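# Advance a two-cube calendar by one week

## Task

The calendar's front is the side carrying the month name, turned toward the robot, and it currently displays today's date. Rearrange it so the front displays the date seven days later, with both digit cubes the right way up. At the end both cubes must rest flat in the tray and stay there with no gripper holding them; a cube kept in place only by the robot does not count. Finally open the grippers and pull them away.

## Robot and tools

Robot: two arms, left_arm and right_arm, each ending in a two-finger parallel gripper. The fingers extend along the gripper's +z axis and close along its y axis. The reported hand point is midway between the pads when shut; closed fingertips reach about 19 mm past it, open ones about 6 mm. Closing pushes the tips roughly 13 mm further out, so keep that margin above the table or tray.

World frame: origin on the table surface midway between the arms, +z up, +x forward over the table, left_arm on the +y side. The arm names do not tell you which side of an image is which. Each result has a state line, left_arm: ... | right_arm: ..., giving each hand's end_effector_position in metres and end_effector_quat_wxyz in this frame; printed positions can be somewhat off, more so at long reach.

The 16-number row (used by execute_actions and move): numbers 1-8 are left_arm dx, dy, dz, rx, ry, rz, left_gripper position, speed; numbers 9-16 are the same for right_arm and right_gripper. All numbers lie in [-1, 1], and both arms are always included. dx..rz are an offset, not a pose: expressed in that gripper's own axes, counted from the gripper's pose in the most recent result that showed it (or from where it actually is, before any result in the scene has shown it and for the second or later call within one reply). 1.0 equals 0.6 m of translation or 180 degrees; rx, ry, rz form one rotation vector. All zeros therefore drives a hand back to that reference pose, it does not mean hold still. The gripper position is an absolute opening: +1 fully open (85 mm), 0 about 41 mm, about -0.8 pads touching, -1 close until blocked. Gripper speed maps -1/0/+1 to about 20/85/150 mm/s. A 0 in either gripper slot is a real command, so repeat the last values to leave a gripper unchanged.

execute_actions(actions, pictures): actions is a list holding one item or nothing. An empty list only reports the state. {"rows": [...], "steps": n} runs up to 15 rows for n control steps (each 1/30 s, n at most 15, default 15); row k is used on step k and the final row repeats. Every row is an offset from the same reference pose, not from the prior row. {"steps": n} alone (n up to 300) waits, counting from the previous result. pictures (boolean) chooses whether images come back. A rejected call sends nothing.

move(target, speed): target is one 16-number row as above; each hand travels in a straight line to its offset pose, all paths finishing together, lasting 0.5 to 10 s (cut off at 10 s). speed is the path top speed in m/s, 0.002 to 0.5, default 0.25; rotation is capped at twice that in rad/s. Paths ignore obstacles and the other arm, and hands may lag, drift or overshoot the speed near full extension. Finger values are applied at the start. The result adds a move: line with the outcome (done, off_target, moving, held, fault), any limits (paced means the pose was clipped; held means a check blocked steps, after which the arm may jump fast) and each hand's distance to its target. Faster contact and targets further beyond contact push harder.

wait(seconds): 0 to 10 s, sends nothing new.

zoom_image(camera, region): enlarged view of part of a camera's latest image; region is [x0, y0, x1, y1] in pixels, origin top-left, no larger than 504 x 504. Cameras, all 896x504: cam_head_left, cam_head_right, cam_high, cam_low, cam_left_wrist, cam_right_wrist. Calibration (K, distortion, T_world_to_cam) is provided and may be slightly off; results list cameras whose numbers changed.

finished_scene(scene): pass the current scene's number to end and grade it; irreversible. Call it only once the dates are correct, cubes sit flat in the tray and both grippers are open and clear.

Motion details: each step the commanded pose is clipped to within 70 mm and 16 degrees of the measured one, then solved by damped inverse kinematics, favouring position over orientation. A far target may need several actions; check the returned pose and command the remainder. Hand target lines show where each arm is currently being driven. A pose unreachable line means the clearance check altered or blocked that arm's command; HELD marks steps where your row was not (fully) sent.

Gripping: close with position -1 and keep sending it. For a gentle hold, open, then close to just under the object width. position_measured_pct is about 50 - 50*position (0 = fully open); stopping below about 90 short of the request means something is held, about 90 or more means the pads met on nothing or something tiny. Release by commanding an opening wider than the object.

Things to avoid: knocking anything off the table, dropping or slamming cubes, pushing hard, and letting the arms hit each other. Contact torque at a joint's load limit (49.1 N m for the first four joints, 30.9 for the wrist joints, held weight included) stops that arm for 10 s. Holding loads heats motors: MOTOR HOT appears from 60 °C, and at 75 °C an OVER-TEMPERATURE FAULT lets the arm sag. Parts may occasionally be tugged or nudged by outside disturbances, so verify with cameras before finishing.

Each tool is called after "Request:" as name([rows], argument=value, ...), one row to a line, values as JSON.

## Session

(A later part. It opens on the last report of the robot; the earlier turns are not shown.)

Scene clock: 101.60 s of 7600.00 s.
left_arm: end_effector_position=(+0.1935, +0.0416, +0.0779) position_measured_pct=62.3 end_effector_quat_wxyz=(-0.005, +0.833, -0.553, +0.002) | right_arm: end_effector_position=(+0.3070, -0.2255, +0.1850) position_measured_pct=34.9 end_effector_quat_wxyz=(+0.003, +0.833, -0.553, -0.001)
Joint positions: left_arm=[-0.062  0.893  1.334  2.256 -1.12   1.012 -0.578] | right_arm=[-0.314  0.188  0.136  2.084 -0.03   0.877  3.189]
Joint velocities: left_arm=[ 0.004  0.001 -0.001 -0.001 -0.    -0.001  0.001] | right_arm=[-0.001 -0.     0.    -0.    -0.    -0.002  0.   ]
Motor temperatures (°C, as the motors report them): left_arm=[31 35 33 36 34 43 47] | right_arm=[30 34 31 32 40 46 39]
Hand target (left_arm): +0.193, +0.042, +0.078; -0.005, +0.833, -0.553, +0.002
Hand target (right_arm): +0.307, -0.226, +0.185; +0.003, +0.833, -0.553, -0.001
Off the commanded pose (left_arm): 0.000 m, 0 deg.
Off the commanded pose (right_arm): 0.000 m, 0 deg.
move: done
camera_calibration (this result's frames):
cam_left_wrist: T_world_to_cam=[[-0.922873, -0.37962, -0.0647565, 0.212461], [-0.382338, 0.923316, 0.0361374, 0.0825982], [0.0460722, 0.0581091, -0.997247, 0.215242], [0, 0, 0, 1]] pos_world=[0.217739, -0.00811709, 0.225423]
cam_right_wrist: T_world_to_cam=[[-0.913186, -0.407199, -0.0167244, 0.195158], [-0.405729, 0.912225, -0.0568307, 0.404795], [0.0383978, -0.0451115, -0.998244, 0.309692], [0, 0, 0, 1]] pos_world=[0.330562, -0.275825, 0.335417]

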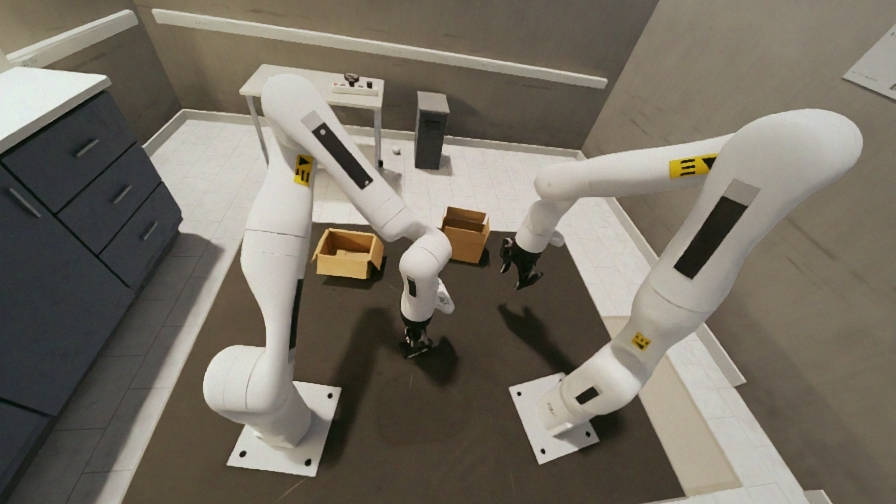

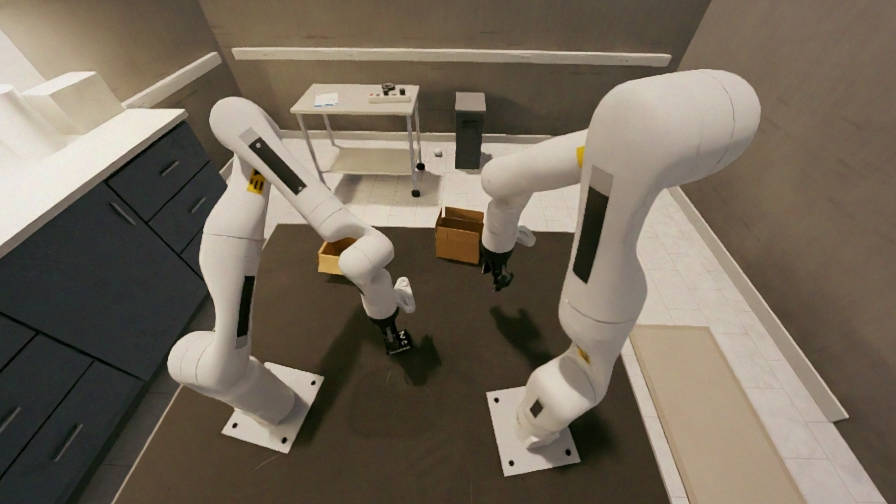

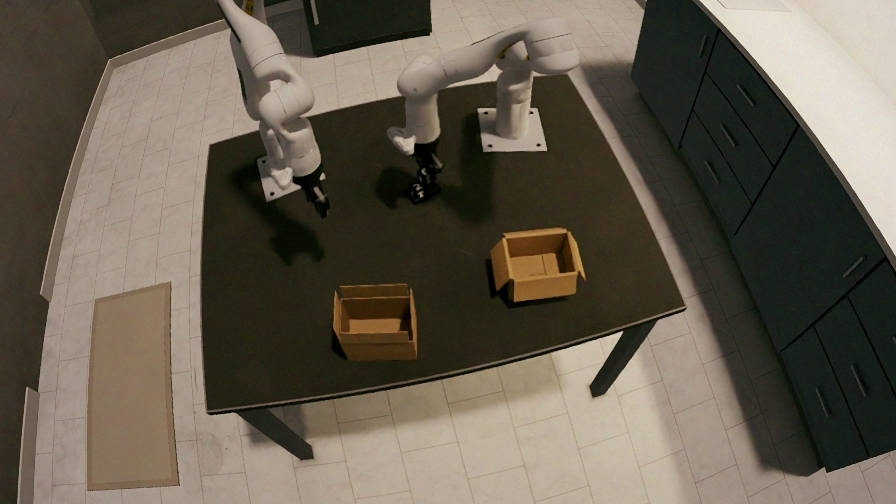

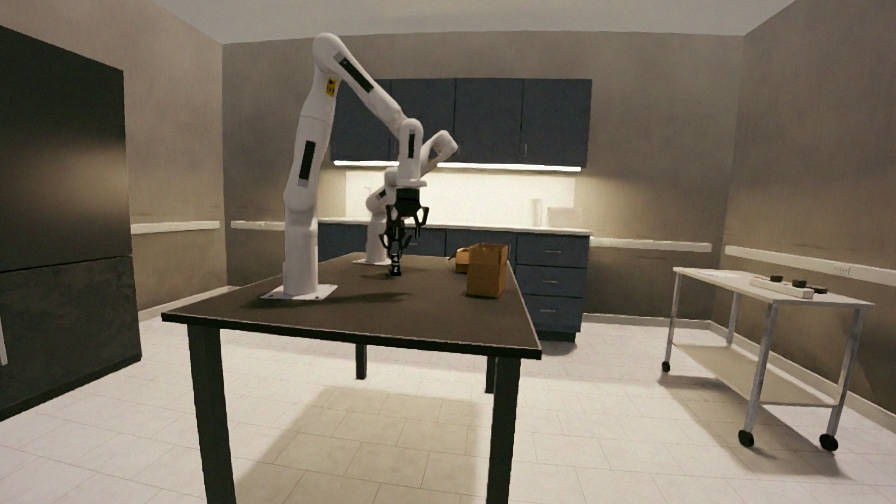

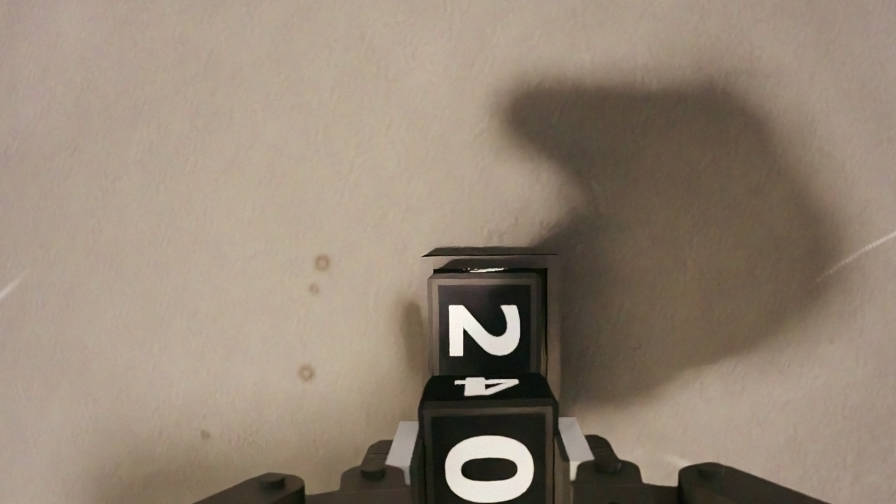

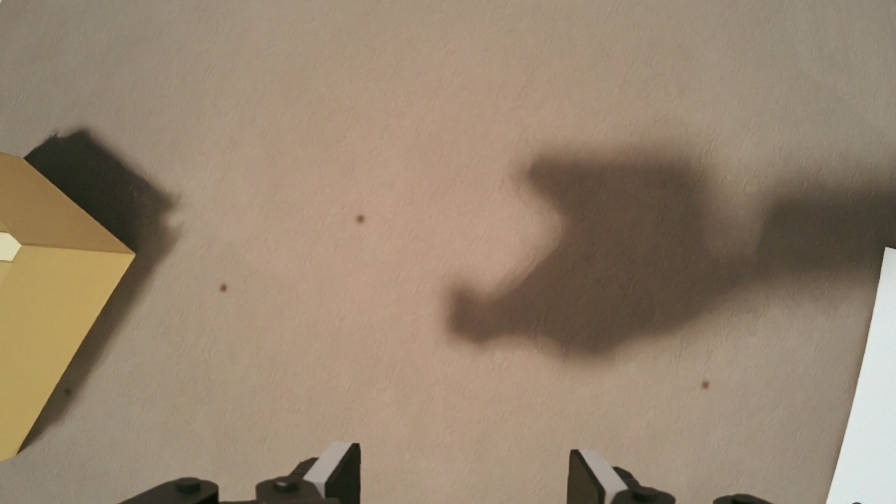

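Request:
move(target=[-0.0085,0,0,0,0,0,-1,0.3,0,0,0,0,0,0,0.3,0], speed=0.04)

Scene clock: 107.73 s of 7600.00 s.
left_arm: end_effector_position=(+0.1915, +0.0463, +0.0779) position_measured_pct=62.3 end_effector_quat_wxyz=(-0.005, +0.833, -0.553, +0.002) | right_arm: end_effector_position=(+0.3070, -0.2255, +0.1850) position_measured_pct=34.9 end_effector_quat_wxyz=(+0.003, +0.833, -0.553, -0.001)
Joint positions: left_arm=[-0.07   0.887  1.338  2.271 -1.122  1.006 -0.571] | right_arm=[-0.314  0.188  0.136  2.084 -0.03   0.877  3.189]
Joint velocities: left_arm=[-0.002 -0.001  0.     0.    -0.     0.001  0.001] | right_arm=[ 0.    -0.     0.     0.     0.    -0.001  0.   ]
Motor temperatures (°C, as the motors report them): left_arm=[31 35 33 36 34 43 47] | right_arm=[30 34 31 32 40 46 39]
Hand target (left_arm): +0.192, +0.046, +0.078; -0.005, +0.833, -0.553, +0.002
Hand target (right_arm): +0.307, -0.226, +0.185; +0.003, +0.833, -0.553, -0.001
Off the commanded pose (left_arm): 0.000 m, 0 deg.
Off the commanded pose (right_arm): 0.000 m, 0 deg.
After step 90, 2.43 s passed at rest.
move: done
camera_calibration (this result's frames):
cam_left_wrist: T_world_to_cam=[[-0.922908, -0.379544, -0.0647076, 0.212397], [-0.382259, 0.923348, 0.0361458, 0.0774921], [0.0460287, 0.0580943, -0.997249, 0.215063], [0, 0, 0, 1]] pos_world=[0.215746, -0.00343211, 0.225414]
cam_right_wrist: T_world_to_cam=[[-0.913186, -0.407199, -0.0167261, 0.19516], [-0.405729, 0.912225, -0.0568311, 0.404795], [0.0383995, -0.0451111, -0.998244, 0.309692], [0, 0, 0, 1]] pos_world=[0.330563, -0.275825, 0.335417]

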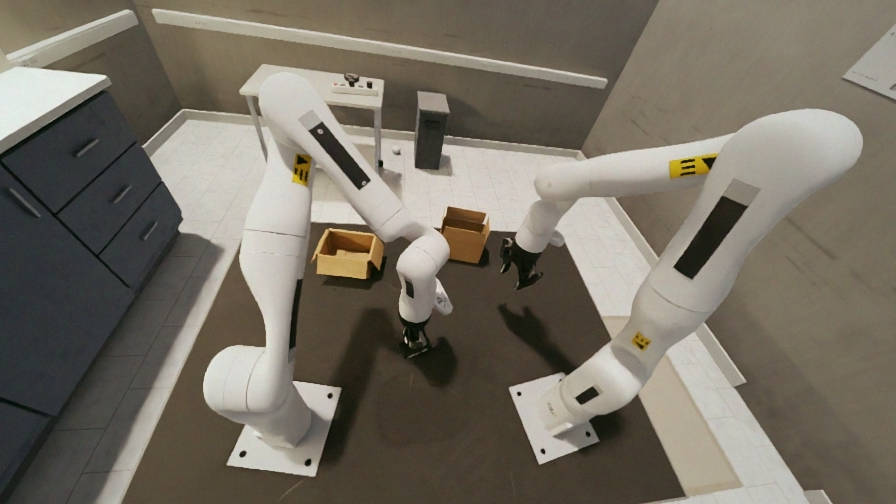

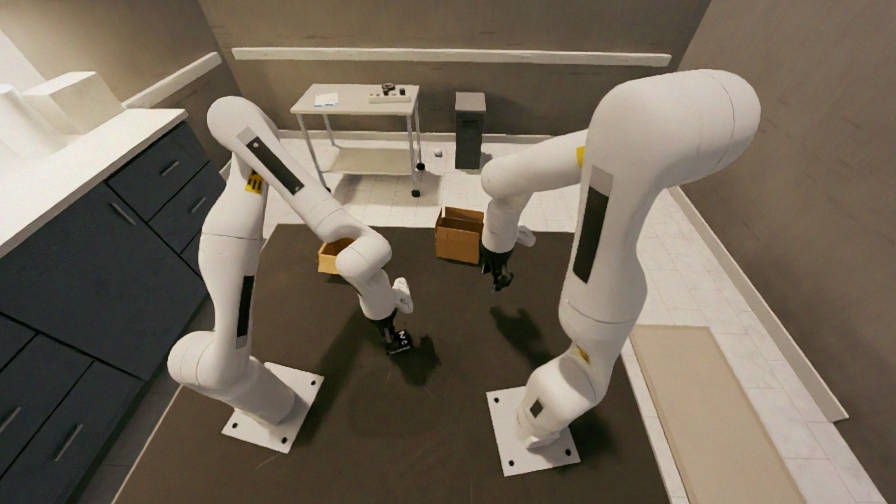

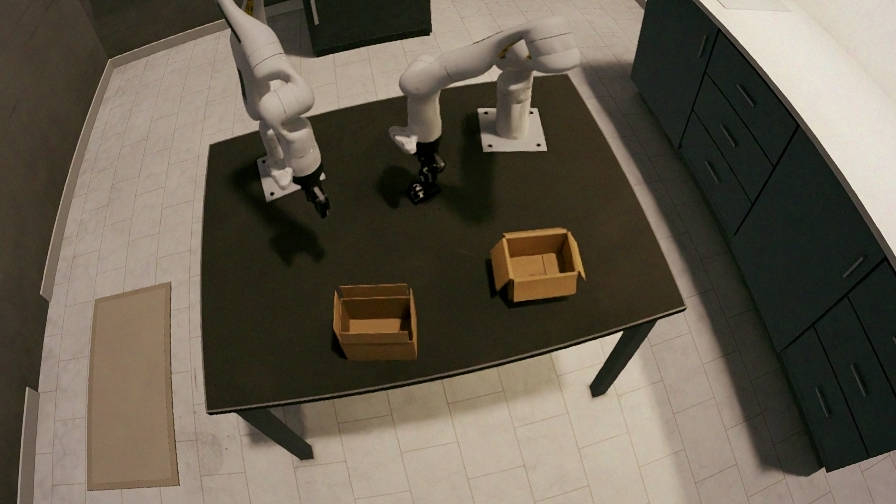

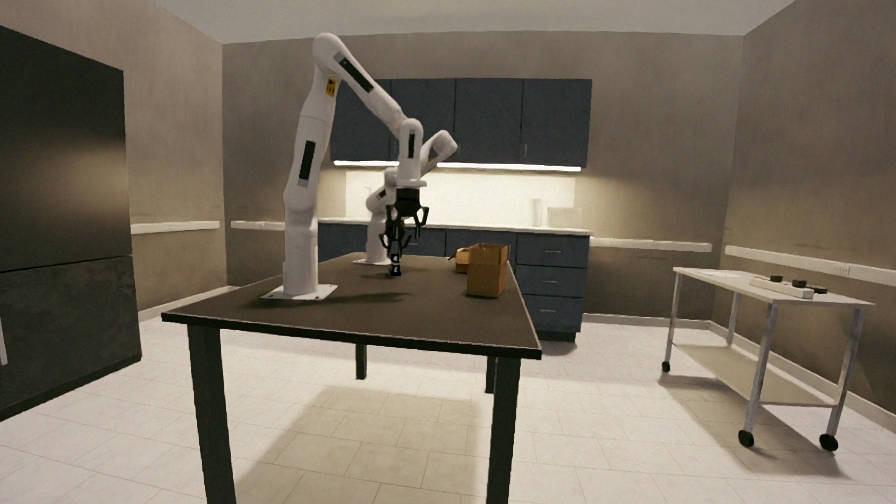

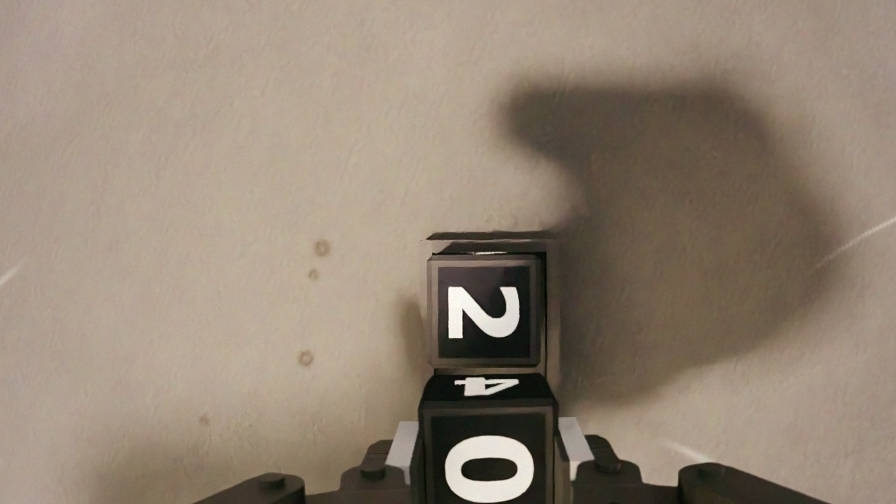

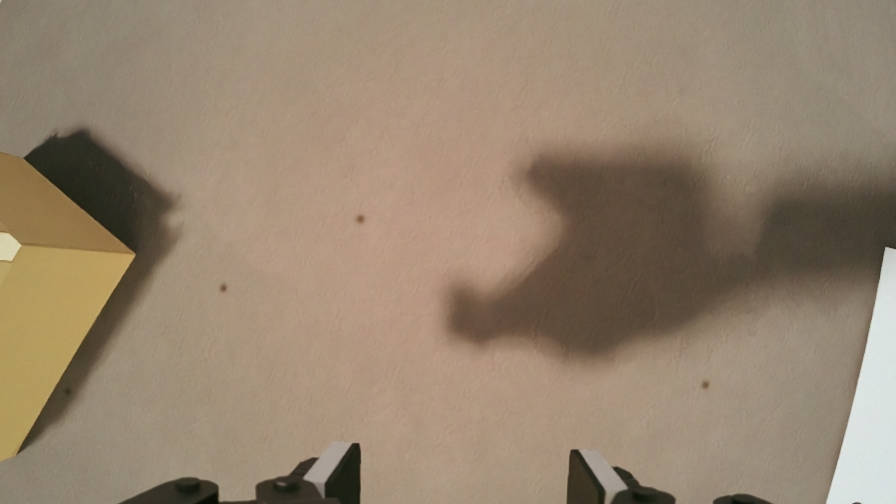

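Request:
move(target=[-0.001,0,0.033,0,0,0,-1,0.3,0,0,0,0,0,0,0.3,0], speed=0.025)

Scene clock: 110.93 s of 7600.00 s.
left_arm: end_effector_position=(+0.1916, +0.0470, +0.0581) position_measured_pct=62.3 end_effector_quat_wxyz=(-0.005, +0.833, -0.553, +0.002) | right_arm: end_effector_position=(+0.3070, -0.2255, +0.1850) position_measured_pct=34.9 end_effector_quat_wxyz=(+0.003, +0.833, -0.553, -0.001)
Joint positions: left_arm=[-0.039  0.922  1.279  2.291 -1.197  0.973 -0.519] | right_arm=[-0.314  0.188  0.136  2.084 -0.03   0.877  3.189]
Joint velocities: left_arm=[ 0.003  0.001 -0.     0.001 -0.001 -0.001 -0.   ] | right_arm=[-0.    -0.     0.001 -0.     0.    -0.001  0.   ]
Motor temperatures (°C, as the motors report them): left_arm=[31 35 33 36 34 43 47] | right_arm=[30 34 31 32 40 46 39]
Hand target (left_arm): +0.191, +0.047, +0.058; -0.005, +0.833, -0.553, +0.002
Hand target (right_arm): +0.307, -0.226, +0.185; +0.003, +0.833, -0.553, -0.001
Off the commanded pose (left_arm): 0.000 m, 0 deg.
Off the commanded pose (right_arm): 0.000 m, 0 deg.
move: done
camera_calibration (this result's frames):
cam_left_wrist: T_world_to_cam=[[-0.922782, -0.379789, -0.0650621, 0.211454], [-0.382516, 0.923249, 0.03595, 0.0777047], [0.0464151, 0.0580613, -0.997233, 0.195237], [0, 0, 0, 1]] pos_world=[0.215787, -0.00276858, 0.205661]
cam_right_wrist: T_world_to_cam=[[-0.913186, -0.407199, -0.0167276, 0.195161], [-0.405729, 0.912225, -0.0568315, 0.404795], [0.0384011, -0.0451108, -0.998244, 0.309691], [0, 0, 0, 1]] pos_world=[0.330563, -0.275825, 0.335417]

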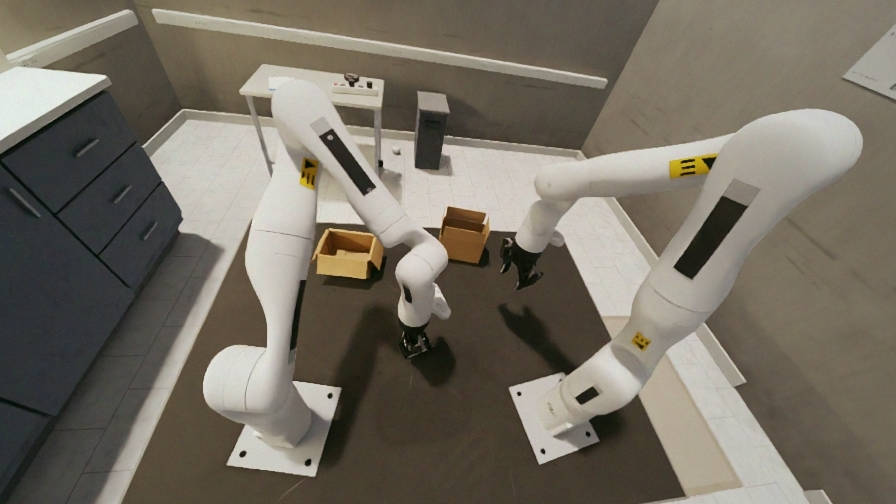

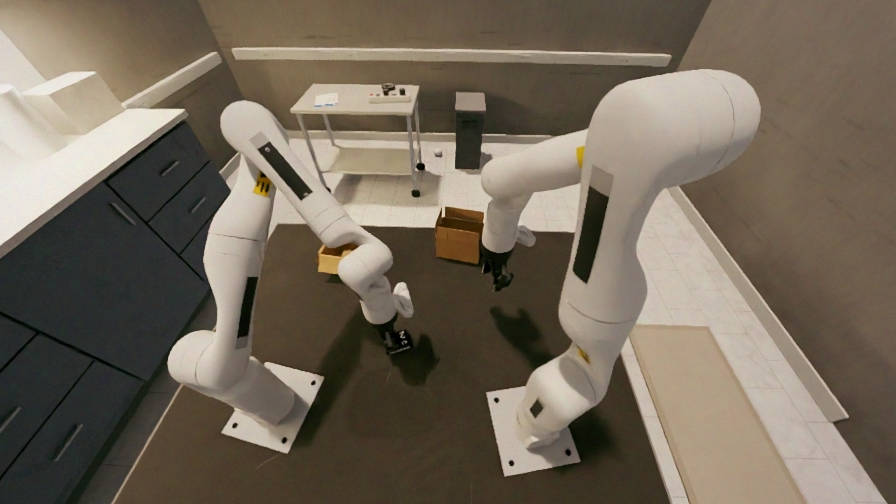

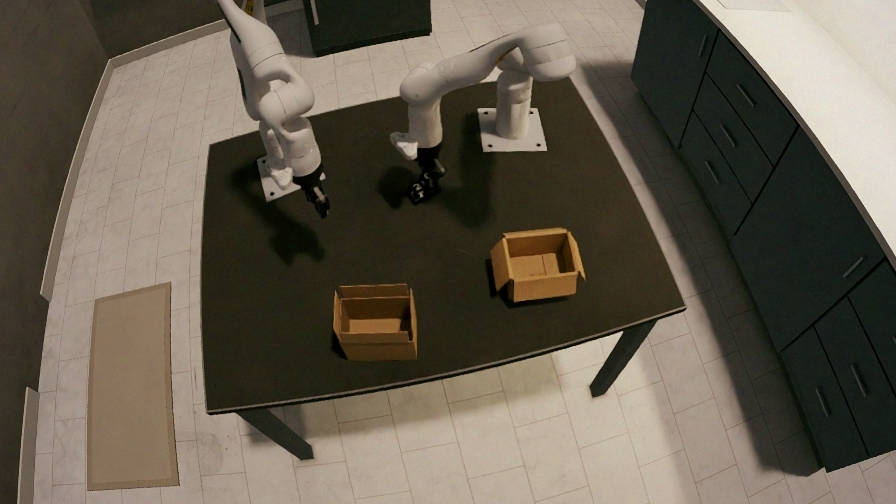

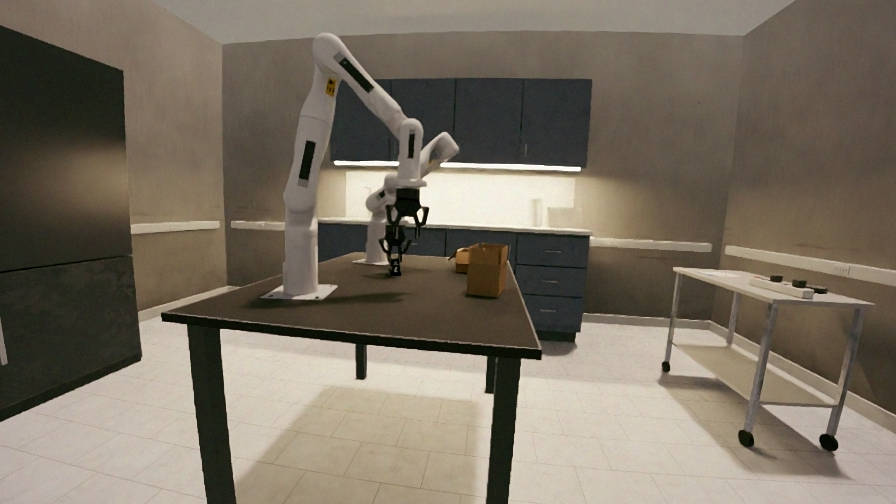

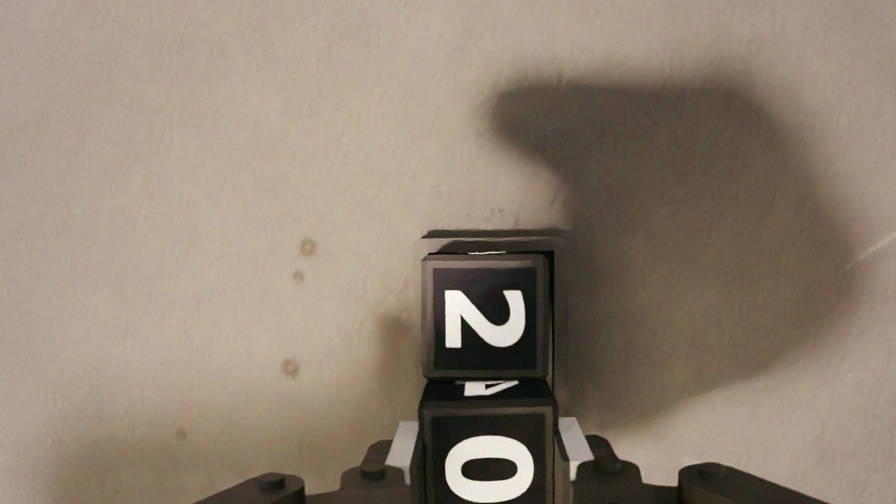

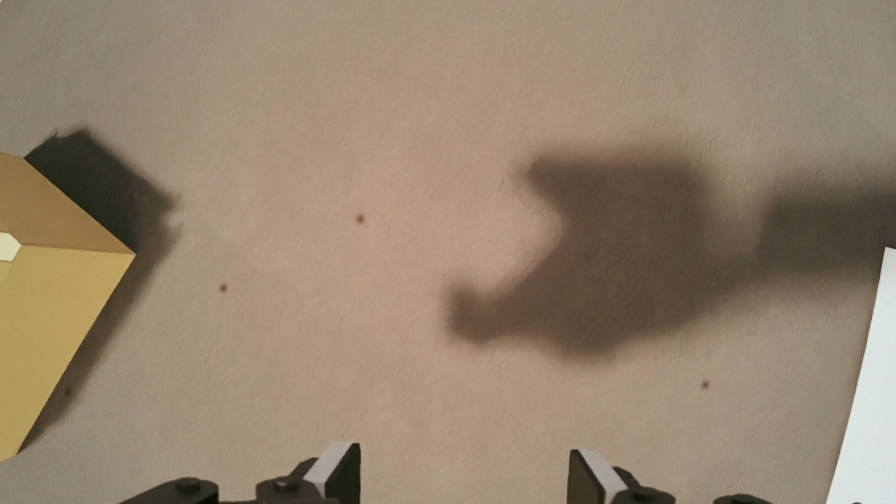

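Request:
move(target=[0,-0.001,0.028,0,0,0,-1,0.3,0,0,0,0,0,0,0.3,0], speed=0.015)

Scene clock: 114.57 s of 7600.00 s.
left_arm: end_effector_position=(+0.1923, +0.0472, +0.0413) position_measured_pct=62.3 end_effector_quat_wxyz=(-0.005, +0.833, -0.553, +0.002) | right_arm: end_effector_position=(+0.3070, -0.2255, +0.1850) position_measured_pct=34.9 end_effector_quat_wxyz=(+0.003, +0.833, -0.553, -0.001)
Joint positions: left_arm=[-0.015  0.954  1.229  2.303 -1.263  0.95  -0.477] | right_arm=[-0.314  0.188  0.136  2.084 -0.03   0.877  3.189]
Joint velocities: left_arm=[ 0.001  0.001 -0.001 -0.     0.001 -0.     0.   ] | right_arm=[-0.     0.     0.     0.    -0.    -0.001  0.   ]
Motor temperatures (°C, as the motors report them): left_arm=[31 35 33 36 34 43 47] | right_arm=[30 34 31 32 40 46 39]
Hand target (left_arm): +0.192, +0.047, +0.041; -0.005, +0.833, -0.553, +0.002
Hand target (right_arm): +0.307, -0.226, +0.185; +0.003, +0.833, -0.553, -0.001
Off the commanded pose (left_arm): 0.000 m, 0 deg.
Off the commanded pose (right_arm): 0.000 m, 0 deg.
move: done
camera_calibration (this result's frames):
cam_left_wrist: T_world_to_cam=[[-0.922728, -0.379881, -0.0652888, 0.211197], [-0.382615, 0.923214, 0.0358114, 0.0783585], [0.0466715, 0.0580247, -0.997224, 0.178404], [0, 0, 0, 1]] pos_world=[0.216533, -0.00246354, 0.188891]
cam_right_wrist: T_world_to_cam=[[-0.913186, -0.407199, -0.0167292, 0.195162], [-0.405729, 0.912225, -0.0568318, 0.404796], [0.0384027, -0.0451105, -0.998244, 0.309691], [0, 0, 0, 1]] pos_world=[0.330564, -0.275824, 0.335417]

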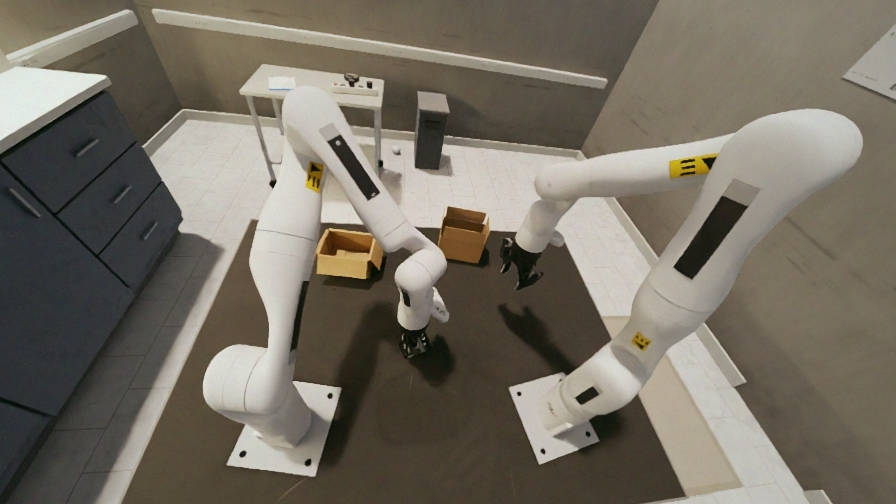

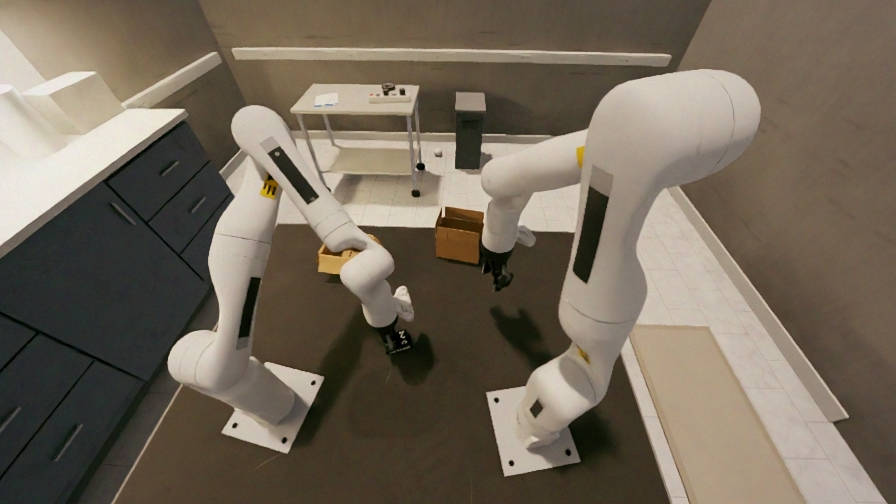

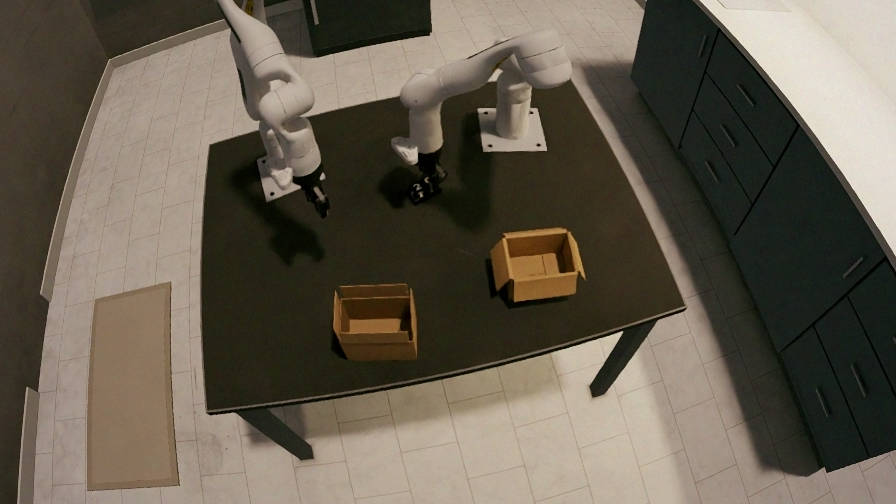

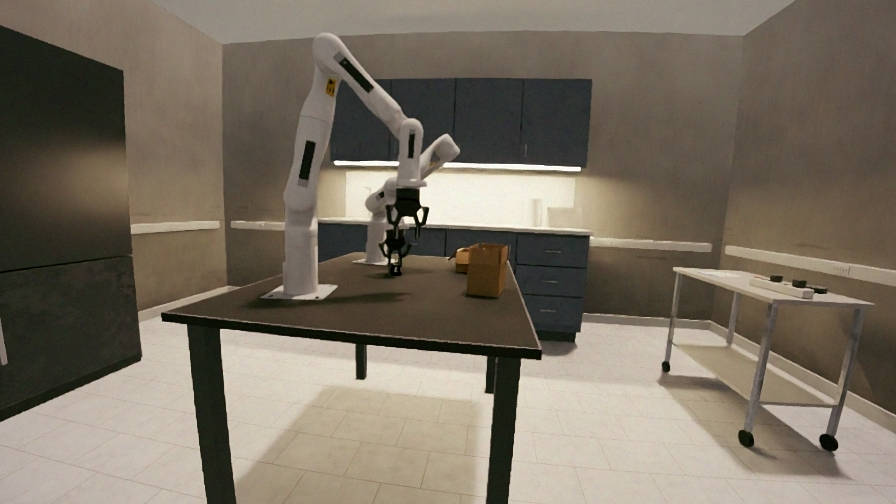

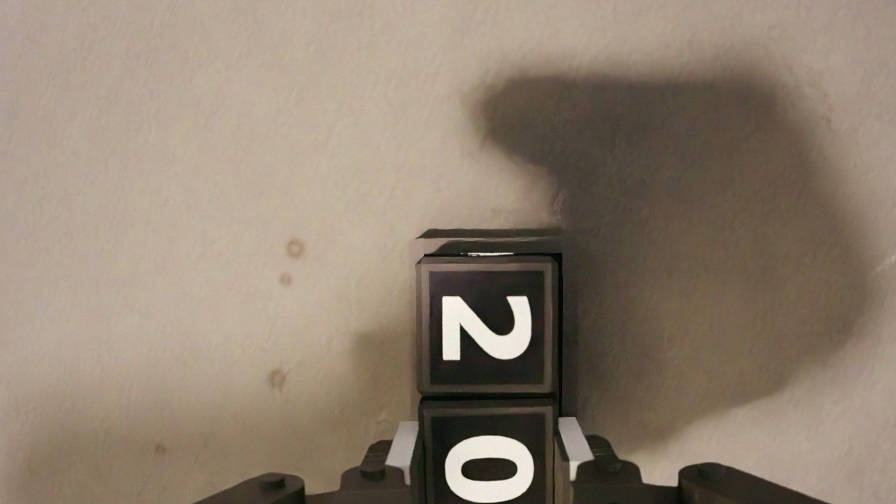

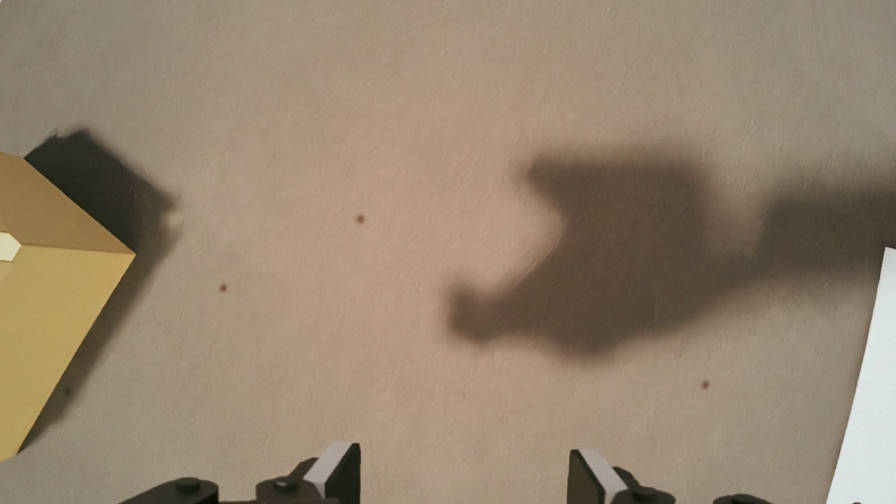

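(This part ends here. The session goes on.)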